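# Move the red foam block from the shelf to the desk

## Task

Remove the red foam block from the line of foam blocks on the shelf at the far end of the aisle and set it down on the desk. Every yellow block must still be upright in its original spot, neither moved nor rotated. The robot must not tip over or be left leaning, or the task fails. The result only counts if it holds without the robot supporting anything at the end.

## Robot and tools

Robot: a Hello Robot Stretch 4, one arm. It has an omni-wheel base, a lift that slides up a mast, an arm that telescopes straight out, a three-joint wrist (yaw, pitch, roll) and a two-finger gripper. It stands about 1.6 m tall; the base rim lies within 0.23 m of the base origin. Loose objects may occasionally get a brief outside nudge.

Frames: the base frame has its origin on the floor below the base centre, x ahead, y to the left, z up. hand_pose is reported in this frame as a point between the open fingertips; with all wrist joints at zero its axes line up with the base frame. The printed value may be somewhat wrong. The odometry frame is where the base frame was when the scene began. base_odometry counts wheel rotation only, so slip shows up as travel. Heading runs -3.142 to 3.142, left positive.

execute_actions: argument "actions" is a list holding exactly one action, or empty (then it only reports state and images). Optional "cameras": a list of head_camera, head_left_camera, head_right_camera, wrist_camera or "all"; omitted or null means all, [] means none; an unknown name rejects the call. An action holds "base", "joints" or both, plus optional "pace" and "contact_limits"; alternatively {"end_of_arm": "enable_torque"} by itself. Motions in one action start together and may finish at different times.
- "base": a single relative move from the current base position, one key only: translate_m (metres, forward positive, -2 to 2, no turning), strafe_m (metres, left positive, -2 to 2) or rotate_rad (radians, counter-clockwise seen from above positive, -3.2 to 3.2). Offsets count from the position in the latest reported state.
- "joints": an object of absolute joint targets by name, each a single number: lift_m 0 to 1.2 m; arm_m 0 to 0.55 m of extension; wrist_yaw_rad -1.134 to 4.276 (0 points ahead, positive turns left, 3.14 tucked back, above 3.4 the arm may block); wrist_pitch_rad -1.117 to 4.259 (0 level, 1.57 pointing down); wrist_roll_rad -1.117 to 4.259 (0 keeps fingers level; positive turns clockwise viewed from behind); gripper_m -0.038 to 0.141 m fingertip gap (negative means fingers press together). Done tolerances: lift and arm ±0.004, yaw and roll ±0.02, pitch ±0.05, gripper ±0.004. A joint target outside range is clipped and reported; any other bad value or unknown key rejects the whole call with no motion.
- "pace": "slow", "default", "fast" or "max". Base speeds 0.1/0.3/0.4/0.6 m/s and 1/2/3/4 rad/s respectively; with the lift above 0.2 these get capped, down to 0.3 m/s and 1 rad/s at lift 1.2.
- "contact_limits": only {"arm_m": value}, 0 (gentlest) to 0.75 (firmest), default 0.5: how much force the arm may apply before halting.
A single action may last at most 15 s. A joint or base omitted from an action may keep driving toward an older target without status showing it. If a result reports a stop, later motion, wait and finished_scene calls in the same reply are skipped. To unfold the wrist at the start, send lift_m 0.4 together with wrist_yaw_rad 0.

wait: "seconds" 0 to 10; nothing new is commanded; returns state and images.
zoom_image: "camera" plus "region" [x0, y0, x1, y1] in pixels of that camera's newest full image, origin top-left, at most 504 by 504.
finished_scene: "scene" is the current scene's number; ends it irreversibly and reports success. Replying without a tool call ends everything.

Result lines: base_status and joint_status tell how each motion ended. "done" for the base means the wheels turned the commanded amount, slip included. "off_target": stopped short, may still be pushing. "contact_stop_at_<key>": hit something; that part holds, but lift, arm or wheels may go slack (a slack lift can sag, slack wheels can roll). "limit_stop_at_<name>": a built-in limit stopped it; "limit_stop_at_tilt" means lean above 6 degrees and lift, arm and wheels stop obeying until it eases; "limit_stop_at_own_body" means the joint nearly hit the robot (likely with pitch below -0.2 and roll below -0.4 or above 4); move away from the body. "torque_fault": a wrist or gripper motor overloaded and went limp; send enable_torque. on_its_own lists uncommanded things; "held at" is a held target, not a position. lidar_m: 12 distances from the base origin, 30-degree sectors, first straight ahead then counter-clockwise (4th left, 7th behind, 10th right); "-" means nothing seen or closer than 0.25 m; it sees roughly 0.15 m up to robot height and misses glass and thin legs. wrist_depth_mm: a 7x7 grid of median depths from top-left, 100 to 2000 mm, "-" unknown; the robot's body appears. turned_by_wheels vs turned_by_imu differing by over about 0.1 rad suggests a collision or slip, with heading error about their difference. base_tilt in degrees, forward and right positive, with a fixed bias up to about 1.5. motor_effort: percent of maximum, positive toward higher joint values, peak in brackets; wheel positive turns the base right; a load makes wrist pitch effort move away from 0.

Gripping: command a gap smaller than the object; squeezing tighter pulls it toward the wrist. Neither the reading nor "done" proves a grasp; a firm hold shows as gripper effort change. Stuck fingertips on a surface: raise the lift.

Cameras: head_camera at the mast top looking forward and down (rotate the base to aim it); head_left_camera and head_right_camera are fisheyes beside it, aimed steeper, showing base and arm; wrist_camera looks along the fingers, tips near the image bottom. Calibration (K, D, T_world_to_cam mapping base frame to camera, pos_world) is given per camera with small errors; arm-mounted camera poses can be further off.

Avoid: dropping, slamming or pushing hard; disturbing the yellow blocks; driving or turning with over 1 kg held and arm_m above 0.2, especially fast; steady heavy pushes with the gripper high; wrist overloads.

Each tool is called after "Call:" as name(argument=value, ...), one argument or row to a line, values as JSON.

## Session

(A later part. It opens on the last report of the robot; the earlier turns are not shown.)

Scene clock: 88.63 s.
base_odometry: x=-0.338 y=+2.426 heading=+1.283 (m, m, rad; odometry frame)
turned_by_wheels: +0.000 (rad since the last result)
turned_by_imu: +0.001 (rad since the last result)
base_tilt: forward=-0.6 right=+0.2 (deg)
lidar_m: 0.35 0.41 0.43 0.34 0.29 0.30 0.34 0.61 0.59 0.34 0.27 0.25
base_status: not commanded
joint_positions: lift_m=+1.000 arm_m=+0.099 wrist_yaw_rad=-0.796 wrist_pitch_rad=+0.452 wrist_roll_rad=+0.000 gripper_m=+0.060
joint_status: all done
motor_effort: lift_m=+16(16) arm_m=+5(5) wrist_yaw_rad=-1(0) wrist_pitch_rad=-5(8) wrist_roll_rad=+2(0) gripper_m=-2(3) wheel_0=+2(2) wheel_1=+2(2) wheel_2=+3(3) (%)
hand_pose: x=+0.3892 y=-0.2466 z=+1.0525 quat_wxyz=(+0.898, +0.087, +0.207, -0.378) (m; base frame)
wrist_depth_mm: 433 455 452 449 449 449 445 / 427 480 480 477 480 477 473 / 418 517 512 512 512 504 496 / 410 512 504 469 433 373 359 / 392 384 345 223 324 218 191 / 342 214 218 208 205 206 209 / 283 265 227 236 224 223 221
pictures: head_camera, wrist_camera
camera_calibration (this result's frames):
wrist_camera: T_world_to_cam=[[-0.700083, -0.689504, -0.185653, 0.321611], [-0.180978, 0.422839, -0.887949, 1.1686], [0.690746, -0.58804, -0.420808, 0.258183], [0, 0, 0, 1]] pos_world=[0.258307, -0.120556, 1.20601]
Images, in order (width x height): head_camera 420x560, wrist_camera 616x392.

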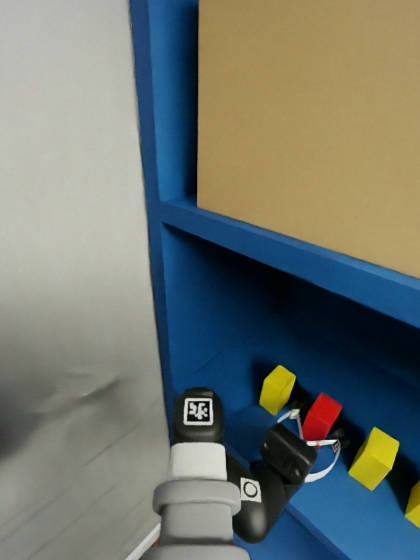

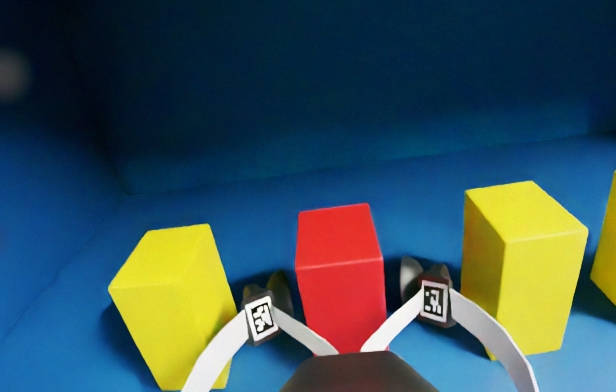

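Call:
execute_actions(
  actions=[
    {"joints":{"gripper_m":0.005}},
  ],
  cameras=["wrist_camera"],
)

Call:
execute_actions(
  actions=[
    {"joints":{"lift_m":1.115},"pace":"slow"},
  ],
  cameras=["wrist_camera","head_camera"],
)

Scene clock: 91.83 s.
base_odometry: x=-0.338 y=+2.426 heading=+1.283 (m, m, rad; odometry frame)
turned_by_wheels: +0.000 (rad since the last result)
turned_by_imu: +0.001 (rad since the last result)
base_tilt: forward=-0.5 right=+0.3 (deg)
lidar_m: 0.30 0.41 0.41 0.34 0.29 0.30 0.37 0.59 0.59 0.32 0.27 0.28
base_status: not commanded
joint_positions: lift_m=+1.000 arm_m=+0.099 wrist_yaw_rad=-0.796 wrist_pitch_rad=+0.452 wrist_roll_rad=+0.000 gripper_m=+0.005
joint_status: all done
motor_effort: lift_m=+16(16) arm_m=+4(4) wrist_yaw_rad=-1(1) wrist_pitch_rad=-6(6) wrist_roll_rad=+0(2) gripper_m=-21(21) wheel_0=+2(2) wheel_1=+2(2) wheel_2=+3(3) (%)
hand_pose: x=+0.3892 y=-0.2466 z=+1.0525 quat_wxyz=(+0.898, +0.087, +0.207, -0.378) (m; base frame)
wrist_depth_mm: 436 452 452 452 452 445 445 / 427 484 484 480 480 477 473 / 418 521 517 512 512 504 492 / 407 512 500 466 433 375 359 / 392 384 345 214 320 220 191 / 342 216 217 199 195 177 208 / 283 264 184 208 206 226 214
pictures: wrist_camera
camera_calibration (this result's frames):
wrist_camera: T_world_to_cam=[[-0.700083, -0.689504, -0.185652, 0.321611], [-0.180978, 0.422839, -0.887949, 1.1686], [0.690746, -0.58804, -0.420808, 0.258183], [0, 0, 0, 1]] pos_world=[0.258307, -0.120556, 1.20601]
Images, in order (width x height): wrist_camera 616x392.

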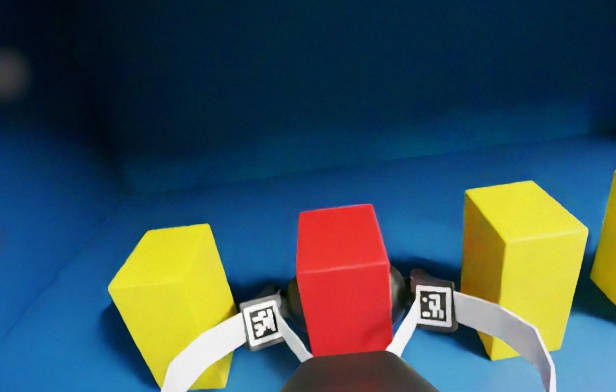

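Scene clock: 93.63 s.
base_odometry: x=-0.338 y=+2.426 heading=+1.283 (m, m, rad; odometry frame)
turned_by_wheels: +0.000 (rad since the last result)
turned_by_imu: +0.000 (rad since the last result)
base_tilt: forward=-0.6 right=+0.2 (deg)
lidar_m: 0.31 0.43 0.43 0.34 0.29 0.29 0.36 0.61 0.57 0.32 0.28 0.27
base_status: not commanded
joint_positions: lift_m=+1.115 arm_m=+0.099 wrist_yaw_rad=-0.796 wrist_pitch_rad=+0.452 wrist_roll_rad=+0.000 gripper_m=+0.005
joint_status: all done
motor_effort: lift_m=+26(26) arm_m=+4(5) wrist_yaw_rad=-1(1) wrist_pitch_rad=-6(6) wrist_roll_rad=-1(1) gripper_m=-20(19) wheel_0=+2(2) wheel_1=+2(2) wheel_2=+2(3) (%)
hand_pose: x=+0.3892 y=-0.2466 z=+1.1667 quat_wxyz=(+0.898, +0.087, +0.207, -0.378) (m; base frame)
wrist_depth_mm: 433 452 452 452 452 449 445 / 427 484 480 480 477 477 473 / 418 512 517 517 512 512 504 / 407 539 549 544 539 549 539 / 397 549 580 214 496 496 473 / 384 480 480 198 195 176 394 / 373 427 184 208 206 264 329
pictures: head_camera, wrist_camera
camera_calibration (this result's frames):
wrist_camera: T_world_to_cam=[[-0.70009, -0.689497, -0.185653, 0.342811], [-0.181012, 0.422874, -0.887926, 1.26997], [0.69073, -0.588023, -0.420857, 0.306299], [0, 0, 0, 1]] pos_world=[0.258308, -0.120557, 1.32019]
Images, in order (width x height): head_camera 420x560, wrist_camera 616x392.

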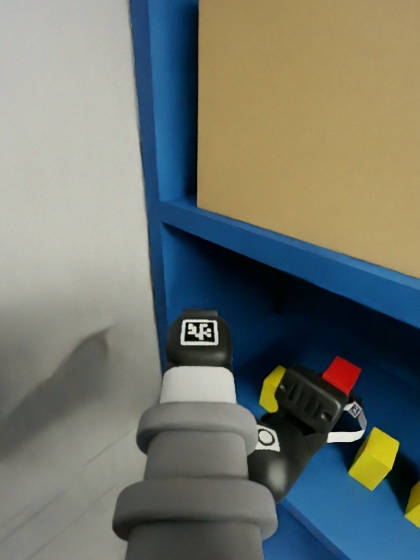

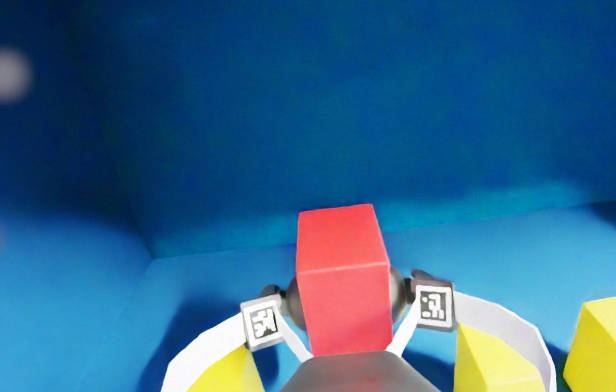

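Call:
execute_actions(
  actions=[
    {"joints":{"lift_m":1.14,"arm_m":0,"wrist_yaw_rad":-1.13}},
  ],
  cameras=["head_right_camera"],
)

Call:
execute_actions(
  actions=[
    {"base":{"rotate_rad":-1.44}},
  ],
  cameras=["head_right_camera"],
)

Call:
execute_actions(
  actions=[
    {"base":{"rotate_rad":-0.93},"joints":{"wrist_yaw_rad":0.15}},
  ],
  cameras=["head_camera","head_left_camera"],
)

Scene clock: 99.87 s.
base_odometry: x=-0.338 y=+2.426 heading=+1.283 (m, m, rad; odometry frame)
turned_by_wheels: +0.000 (rad since the last result)
turned_by_imu: +0.001 (rad since the last result)
base_tilt: forward=-0.6 right=+0.3 (deg)
lidar_m: 0.34 0.41 0.41 0.32 0.27 0.27 0.34 0.63 0.59 0.33 0.27 0.26
base_status: not commanded
joint_positions: lift_m=+1.140 arm_m=+0.001 wrist_yaw_rad=-1.130 wrist_pitch_rad=+0.452 wrist_roll_rad=+0.000 gripper_m=+0.005
joint_status: all done
motor_effort: lift_m=+26(28) arm_m=-4(4) wrist_yaw_rad=-1(8) wrist_pitch_rad=-6(6) wrist_roll_rad=+1(1) gripper_m=-19(20) wheel_0=+2(2) wheel_1=+2(2) wheel_2=+2(3) (%)
hand_pose: x=+0.2038 y=-0.2720 z=+1.1917 quat_wxyz=(+0.823, +0.120, +0.190, -0.522) (m; base frame)
wrist_depth_mm: 473 504 539 569 615 559 452 / 492 530 564 609 654 591 469 / 521 559 597 647 691 627 496 / 549 585 627 676 707 634 521 / 580 621 640 214 418 512 508 / 569 544 517 198 194 177 427 / 473 459 183 207 205 379 362
pictures: head_right_camera
Images, in order (width x height): head_right_camera 420x672.

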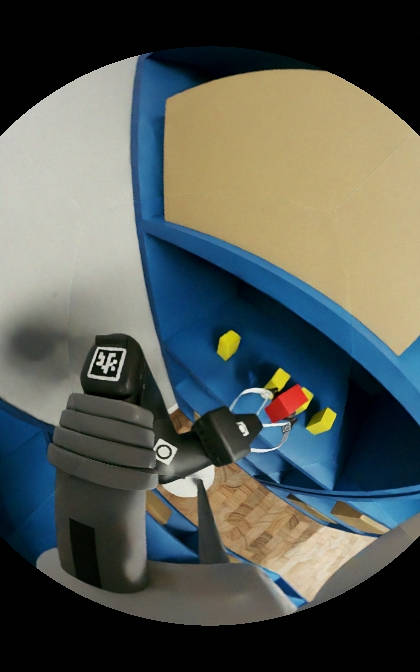

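Scene clock: 102.37 s.
base_odometry: x=-0.338 y=+2.426 heading=-0.156 (m, m, rad; odometry frame)
turned_by_wheels: -1.440 (rad since the last result)
turned_by_imu: -1.435 (rad since the last result)
base_tilt: forward=-0.5 right=+0.3 (deg)
lidar_m: 0.30 0.26 0.29 0.38 0.41 0.45 0.31 0.28 0.29 0.35 0.83 0.46
base_status: done
joint_positions: lift_m=+1.140 arm_m=+0.001 wrist_yaw_rad=-1.130 wrist_pitch_rad=+0.452 wrist_roll_rad=+0.000 gripper_m=+0.005
joint_status: not commanded
motor_effort: lift_m=+26(26) arm_m=-4(4) wrist_yaw_rad=-1(2) wrist_pitch_rad=-6(6) wrist_roll_rad=+3(1) gripper_m=-19(20) wheel_0=+3(5) wheel_1=+2(10) wheel_2=+1(4) (%)
hand_pose: x=+0.2038 y=-0.2720 z=+1.1917 quat_wxyz=(+0.823, +0.120, +0.190, -0.522) (m; base frame)
wrist_depth_mm: 991 1042 - - 1118 634 445 / 1042 1098 - - 904 574 462 / 1118 1138 - - 976 603 439 / 1008 976 - - 1397 634 449 / 732 788 - 214 1229 1182 477 / 544 854 1160 198 194 176 496 / 407 891 184 208 206 891 484
pictures: head_right_camera
Images, in order (width x height): head_right_camera 420x672.

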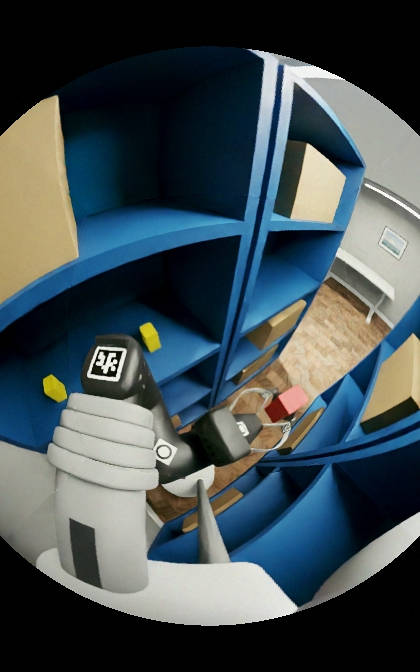

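Scene clock: 104.43 s.
base_odometry: x=-0.338 y=+2.426 heading=-1.086 (m, m, rad; odometry frame)
turned_by_wheels: -0.930 (rad since the last result)
turned_by_imu: -0.927 (rad since the last result)
base_tilt: forward=-0.5 right=+0.3 (deg)
lidar_m: 1.18 0.40 0.30 0.28 0.31 0.44 0.44 0.41 0.28 0.25 0.28 0.43
base_status: done
joint_positions: lift_m=+1.140 arm_m=+0.001 wrist_yaw_rad=+0.150 wrist_pitch_rad=+0.452 wrist_roll_rad=+0.000 gripper_m=+0.005
joint_status: all done
motor_effort: lift_m=+26(26) arm_m=-4(4) wrist_yaw_rad=+0(6) wrist_pitch_rad=-6(6) wrist_roll_rad=-1(2) gripper_m=-20(18) wheel_0=+1(5) wheel_1=+0(4) wheel_2=+1(4) (%)
hand_pose: x=+0.4416 y=-0.0478 z=+1.1917 quat_wxyz=(+0.972, -0.017, +0.224, +0.073) (m; base frame)
wrist_depth_mm: 931 1118 1060 - - 960 544 / 960 1160 1118 - - 1008 535 / 960 1205 1182 - - 1008 549 / 904 917 976 - - 1160 564 / 732 691 1008 214 - 1205 554 / 424 585 891 198 195 176 960 / 430 991 184 207 206 1205 820
pictures: head_camera, head_left_camera
Images, in order (width x height): head_camera 420x560, head_left_camera 420x672.

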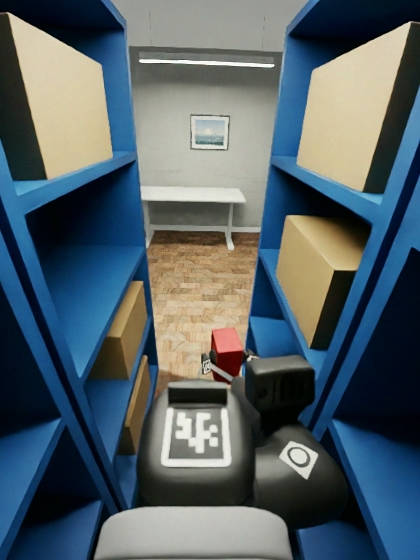

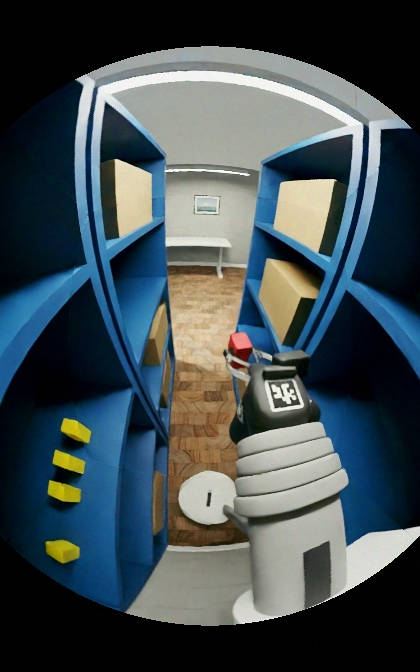

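Call:
execute_actions(
  actions=[
    {"base":{"translate_m":0.8},"joints":{"lift_m":0.85},"pace":"fast"},
  ],
  cameras=["head_camera"],
)

Scene clock: 110.23 s.
base_odometry: x=+0.035 y=+1.718 heading=-1.086 (m, m, rad; odometry frame)
turned_by_wheels: +0.000 (rad since the last result)
turned_by_imu: -0.003 (rad since the last result)
base_tilt: forward=-0.5 right=+0.3 (deg)
lidar_m: 2.69 0.40 0.30 0.27 0.29 0.43 1.22 0.41 0.25 0.26 0.27 0.41
base_status: done
joint_positions: lift_m=+0.850 arm_m=+0.001 wrist_yaw_rad=+0.150 wrist_pitch_rad=+0.453 wrist_roll_rad=+0.000 gripper_m=+0.005
joint_status: all done
motor_effort: lift_m=+17(23) arm_m=-5(4) wrist_yaw_rad=-1(0) wrist_pitch_rad=-6(6) wrist_roll_rad=-1(0) gripper_m=-19(21) wheel_0=+1(5) wheel_1=+0(4) wheel_2=+0(7) (%)
hand_pose: x=+0.4416 y=-0.0477 z=+0.9024 quat_wxyz=(+0.972, -0.017, +0.224, +0.073) (m; base frame)
wrist_depth_mm: - - - - - - - / - - - - - - - / - - - - - - - / 439 - - - - - 1921 / 452 - 1921 214 1576 1618 1537 / 480 1576 1576 198 195 176 1255 / 439 544 184 208 206 1138 1078
pictures: head_camera
Images, in order (width x height): head_camera 420x560.

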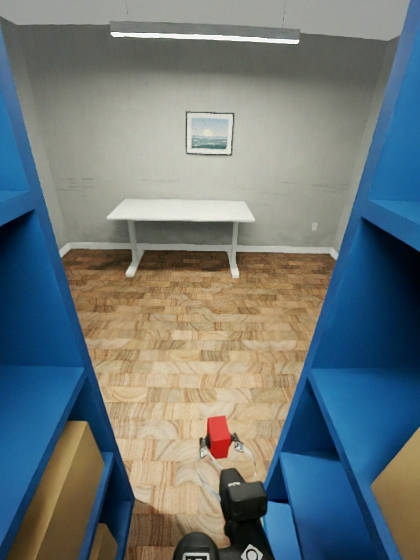

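Call:
execute_actions(
  actions=[
    {"base":{"translate_m":2.0},"pace":"fast"},
  ],
)

Scene clock: 117.93 s.
base_odometry: x=+0.967 y=-0.051 heading=-1.086 (m, m, rad; odometry frame)
turned_by_wheels: +0.000 (rad since the last result)
turned_by_imu: -0.007 (rad since the last result)
base_tilt: forward=-0.5 right=+0.3 (deg)
lidar_m: 0.67 0.73 0.98 1.85 1.96 1.45 1.41 1.39 1.89 1.80 1.84 0.74
base_status: done
joint_positions: lift_m=+0.850 arm_m=+0.001 wrist_yaw_rad=+0.150 wrist_pitch_rad=+0.453 wrist_roll_rad=+0.000 gripper_m=+0.005
joint_status: not commanded
motor_effort: lift_m=+17(17) arm_m=-4(4) wrist_yaw_rad=-1(0) wrist_pitch_rad=-6(6) wrist_roll_rad=+2(2) gripper_m=-19(19) wheel_0=+2(6) wheel_1=+1(7) wheel_2=+2(9) (%)
hand_pose: x=+0.4417 y=-0.0477 z=+0.9024 quat_wxyz=(+0.972, -0.017, +0.224, +0.073) (m; base frame)
wrist_depth_mm: 1255 1255 1182 1160 1138 1098 1060 / 1336 1308 1281 1205 1160 1138 1118 / 1464 1336 1160 1025 917 831 778 / 946 878 798 741 676 627 597 / 699 676 640 214 539 549 525 / 1708 1537 1537 198 195 177 1255 / 1430 1308 183 208 205 1118 1078
pictures: head_camera, head_left_camera, head_right_camera, wrist_camera
camera_calibration (this result's frames):
wrist_camera: T_world_to_cam=[[0.149654, -0.971145, -0.18569, 0.078931], [-0.449014, 0.100569, -0.887847, 1.06362], [0.880903, 0.216247, -0.421007, 0.23027], [0, 0, 0, 1]] pos_world=[0.262922, -0.0801092, 1.05593]
Images, in order (width x height): head_camera 420x560, head_left_camera 420x672, head_right_camera 420x672, wrist_camera 616x392.

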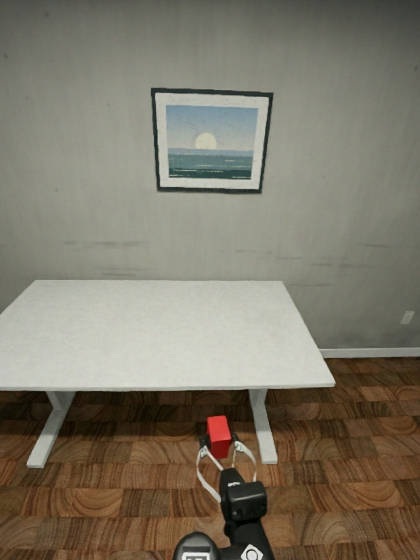

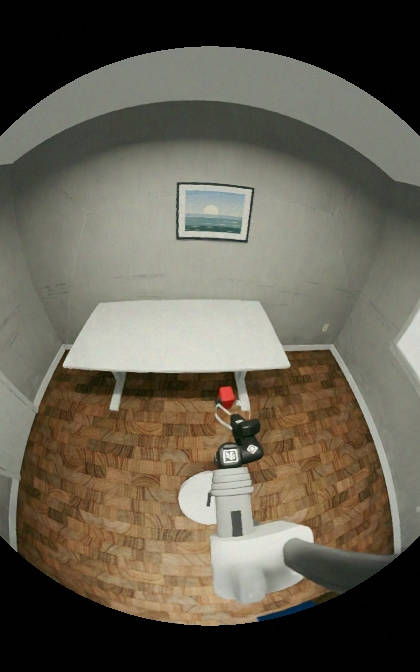

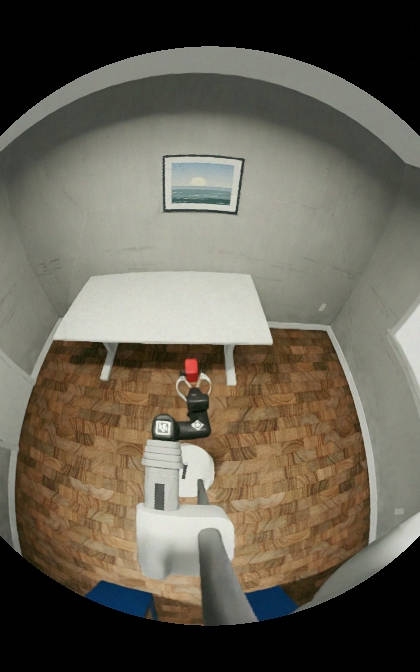

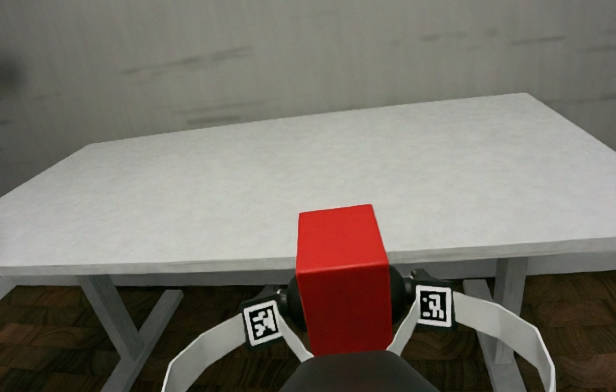

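Call:
execute_actions(
  actions=[
    {"joints":{"arm_m":0.42,"lift_m":0.79}},
  ],
  cameras=["wrist_camera"],
)

Scene clock: 122.20 s.
base_odometry: x=+0.967 y=-0.051 heading=-1.086 (m, m, rad; odometry frame)
turned_by_wheels: +0.000 (rad since the last result)
turned_by_imu: +0.001 (rad since the last result)
base_tilt: forward=-0.6 right=+0.3 (deg)
lidar_m: 0.69 0.74 1.02 1.83 1.97 1.43 1.40 1.41 1.92 1.81 1.86 0.71
base_status: not commanded
joint_positions: lift_m=+0.790 arm_m=+0.419 wrist_yaw_rad=+0.150 wrist_pitch_rad=+0.452 wrist_roll_rad=+0.000 gripper_m=+0.005
joint_status: all done
motor_effort: lift_m=+17(16) arm_m=+5(1) wrist_yaw_rad=-1(1) wrist_pitch_rad=-6(6) wrist_roll_rad=+1(1) gripper_m=-19(20) wheel_0=+2(2) wheel_1=+1(1) wheel_2=+2(2) (%)
hand_pose: x=+0.8597 y=-0.0476 z=+0.8425 quat_wxyz=(+0.972, -0.017, +0.224, +0.073) (m; base frame)
wrist_depth_mm: 854 831 788 778 741 723 699 / 904 878 854 831 798 759 741 / 976 931 891 820 759 691 634 / 778 707 647 597 554 512 484 / 564 530 496 214 407 410 392 / 439 421 397 198 195 176 329 / 366 353 184 208 206 291 273
pictures: wrist_camera
camera_calibration (this result's frames):
wrist_camera: T_world_to_cam=[[0.149807, -0.971122, -0.185689, 0.00514014], [-0.448847, 0.100543, -0.887934, 1.19808], [0.880962, 0.216365, -0.420823, -0.163462], [0, 0, 0, 1]] pos_world=[0.680987, -0.0800992, 0.99598]
Images, in order (width x height): wrist_camera 616x392.

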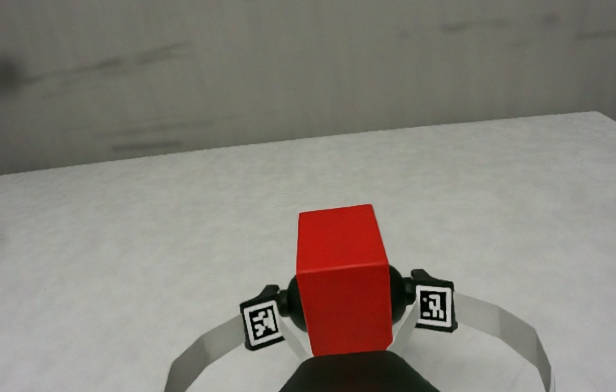

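Call:
execute_actions(
  actions=[
    {"joints":{"lift_m":0.735},"pace":"slow"},
  ],
  cameras=["wrist_camera"],
)

Call:
execute_actions(
  actions=[
    {"joints":{"gripper_m":0.09}},
  ],
  cameras=["wrist_camera"],
)

Call:
execute_actions(
  actions=[
    {"joints":{"arm_m":0.3,"lift_m":0.78},"pace":"fast"},
  ],
  cameras=["wrist_camera","head_camera"],
)

Scene clock: 126.83 s.
base_odometry: x=+0.967 y=-0.051 heading=-1.086 (m, m, rad; odometry frame)
turned_by_wheels: +0.000 (rad since the last result)
turned_by_imu: +0.001 (rad since the last result)
base_tilt: forward=-0.5 right=+0.3 (deg)
lidar_m: 0.70 0.72 1.02 1.85 1.97 1.44 1.39 1.40 1.93 1.81 1.88 0.71
base_status: not commanded
joint_positions: lift_m=+0.735 arm_m=+0.419 wrist_yaw_rad=+0.150 wrist_pitch_rad=+0.452 wrist_roll_rad=+0.000 gripper_m=+0.005
joint_status: all done
motor_effort: lift_m=+16(17) arm_m=+4(5) wrist_yaw_rad=-1(1) wrist_pitch_rad=-6(5) wrist_roll_rad=+2(2) gripper_m=-19(21) wheel_0=+2(2) wheel_1=+1(1) wheel_2=+2(2) (%)
hand_pose: x=+0.8597 y=-0.0476 z=+0.7875 quat_wxyz=(+0.972, -0.017, +0.224, +0.073) (m; base frame)
wrist_depth_mm: 842 820 798 768 750 723 699 / 904 891 854 831 788 759 732 / 946 866 750 668 603 544 508 / 621 564 517 473 439 407 387 / 449 424 394 215 325 327 312 / 349 334 315 198 195 177 260 / 290 281 184 208 206 232 217
pictures: wrist_camera
camera_calibration (this result's frames):
wrist_camera: T_world_to_cam=[[0.149807, -0.971122, -0.185689, -0.00506814], [-0.448847, 0.100543, -0.887934, 1.14927], [0.880962, 0.216365, -0.420823, -0.186597], [0, 0, 0, 1]] pos_world=[0.680988, -0.0800992, 0.941007]
Images, in order (width x height): wrist_camera 616x392.

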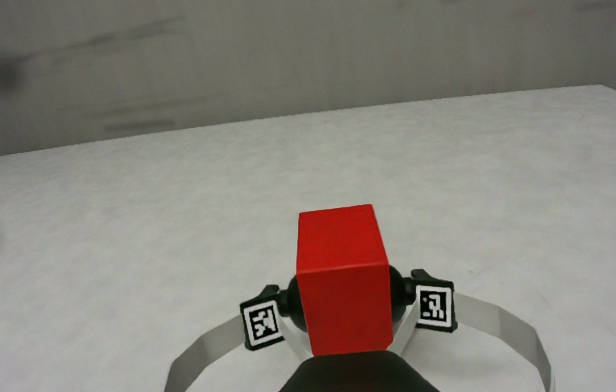

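Scene clock: 128.47 s.
base_odometry: x=+0.967 y=-0.051 heading=-1.086 (m, m, rad; odometry frame)
turned_by_wheels: +0.000 (rad since the last result)
turned_by_imu: +0.000 (rad since the last result)
base_tilt: forward=-0.6 right=+0.3 (deg)
lidar_m: 0.71 0.70 1.00 1.85 1.99 1.43 1.38 1.40 1.93 1.78 1.86 0.72
base_status: not commanded
joint_positions: lift_m=+0.735 arm_m=+0.419 wrist_yaw_rad=+0.150 wrist_pitch_rad=+0.452 wrist_roll_rad=+0.000 gripper_m=+0.090
joint_status: all done
motor_effort: lift_m=+16(16) arm_m=+4(5) wrist_yaw_rad=-2(1) wrist_pitch_rad=-5(5) wrist_roll_rad=+0(0) gripper_m=-1(21) wheel_0=+2(2) wheel_1=+1(1) wheel_2=+2(2) (%)
hand_pose: x=+0.8597 y=-0.0476 z=+0.7875 quat_wxyz=(+0.972, -0.017, +0.224, +0.073) (m; base frame)
wrist_depth_mm: 842 820 798 778 750 723 707 / 891 891 842 820 798 750 732 / 946 866 741 661 597 544 508 / 621 569 512 477 442 410 384 / 449 421 394 232 322 327 312 / 347 334 290 208 204 198 260 / 290 279 259 217 224 231 228
pictures: wrist_camera
camera_calibration (this result's frames):
wrist_camera: T_world_to_cam=[[0.149806, -0.971122, -0.185689, -0.00506772], [-0.448847, 0.100543, -0.887934, 1.14927], [0.880962, 0.216364, -0.420823, -0.186597], [0, 0, 0, 1]] pos_world=[0.680988, -0.0800992, 0.941007]
Images, in order (width x height): wrist_camera 616x392.

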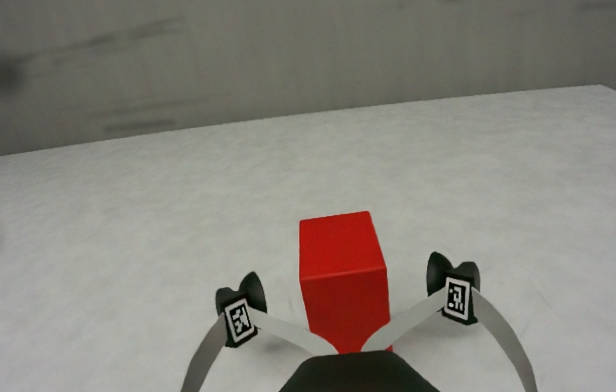

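Scene clock: 129.63 s.
base_odometry: x=+0.967 y=-0.051 heading=-1.086 (m, m, rad; odometry frame)
turned_by_wheels: +0.000 (rad since the last result)
turned_by_imu: +0.000 (rad since the last result)
base_tilt: forward=-0.6 right=+0.2 (deg)
lidar_m: 0.69 0.72 1.02 1.84 1.95 1.44 1.40 1.39 1.90 1.79 1.89 0.74
base_status: not commanded
joint_positions: lift_m=+0.780 arm_m=+0.301 wrist_yaw_rad=+0.150 wrist_pitch_rad=+0.452 wrist_roll_rad=+0.000 gripper_m=+0.090
joint_status: all done
motor_effort: lift_m=+25(29) arm_m=-4(5) wrist_yaw_rad=-1(1) wrist_pitch_rad=-5(6) wrist_roll_rad=+2(1) gripper_m=-3(0) wheel_0=+2(2) wheel_1=+1(1) wheel_2=+2(2) (%)
hand_pose: x=+0.7413 y=-0.0477 z=+0.8318 quat_wxyz=(+0.972, -0.017, +0.224, +0.073) (m; base frame)
wrist_depth_mm: 960 931 904 878 854 831 809 / 1025 1008 976 931 917 866 831 / 1098 1042 891 798 723 661 621 / 750 683 627 574 521 492 466 / 539 512 477 439 340 394 375 / 421 404 349 359 343 198 314 / 351 338 314 306 283 278 274
pictures: head_camera, wrist_camera
camera_calibration (this result's frames):
wrist_camera: T_world_to_cam=[[0.149734, -0.971133, -0.185689, 0.0209332], [-0.448658, 0.100621, -0.888021, 1.1354], [0.881071, 0.216277, -0.42064, -0.0638347], [0, 0, 0, 1]] pos_world=[0.562516, -0.0801103, 0.985299]
Images, in order (width x height): head_camera 420x560, wrist_camera 616x392.

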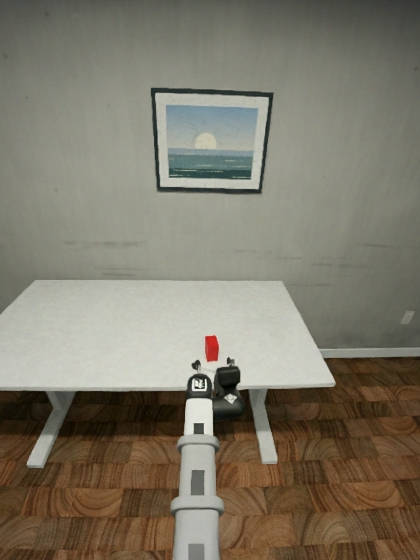

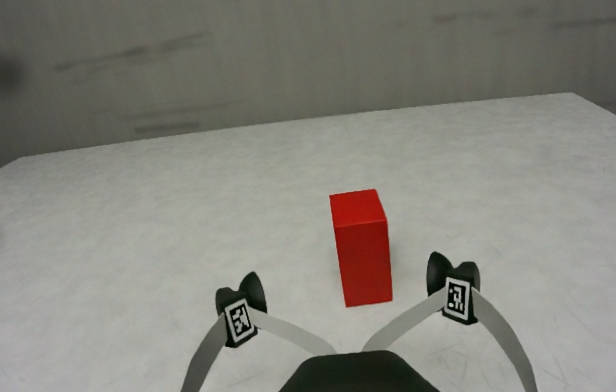

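Call:
finished_scene(
  scene=1,
)

The scene is finished: the task was done.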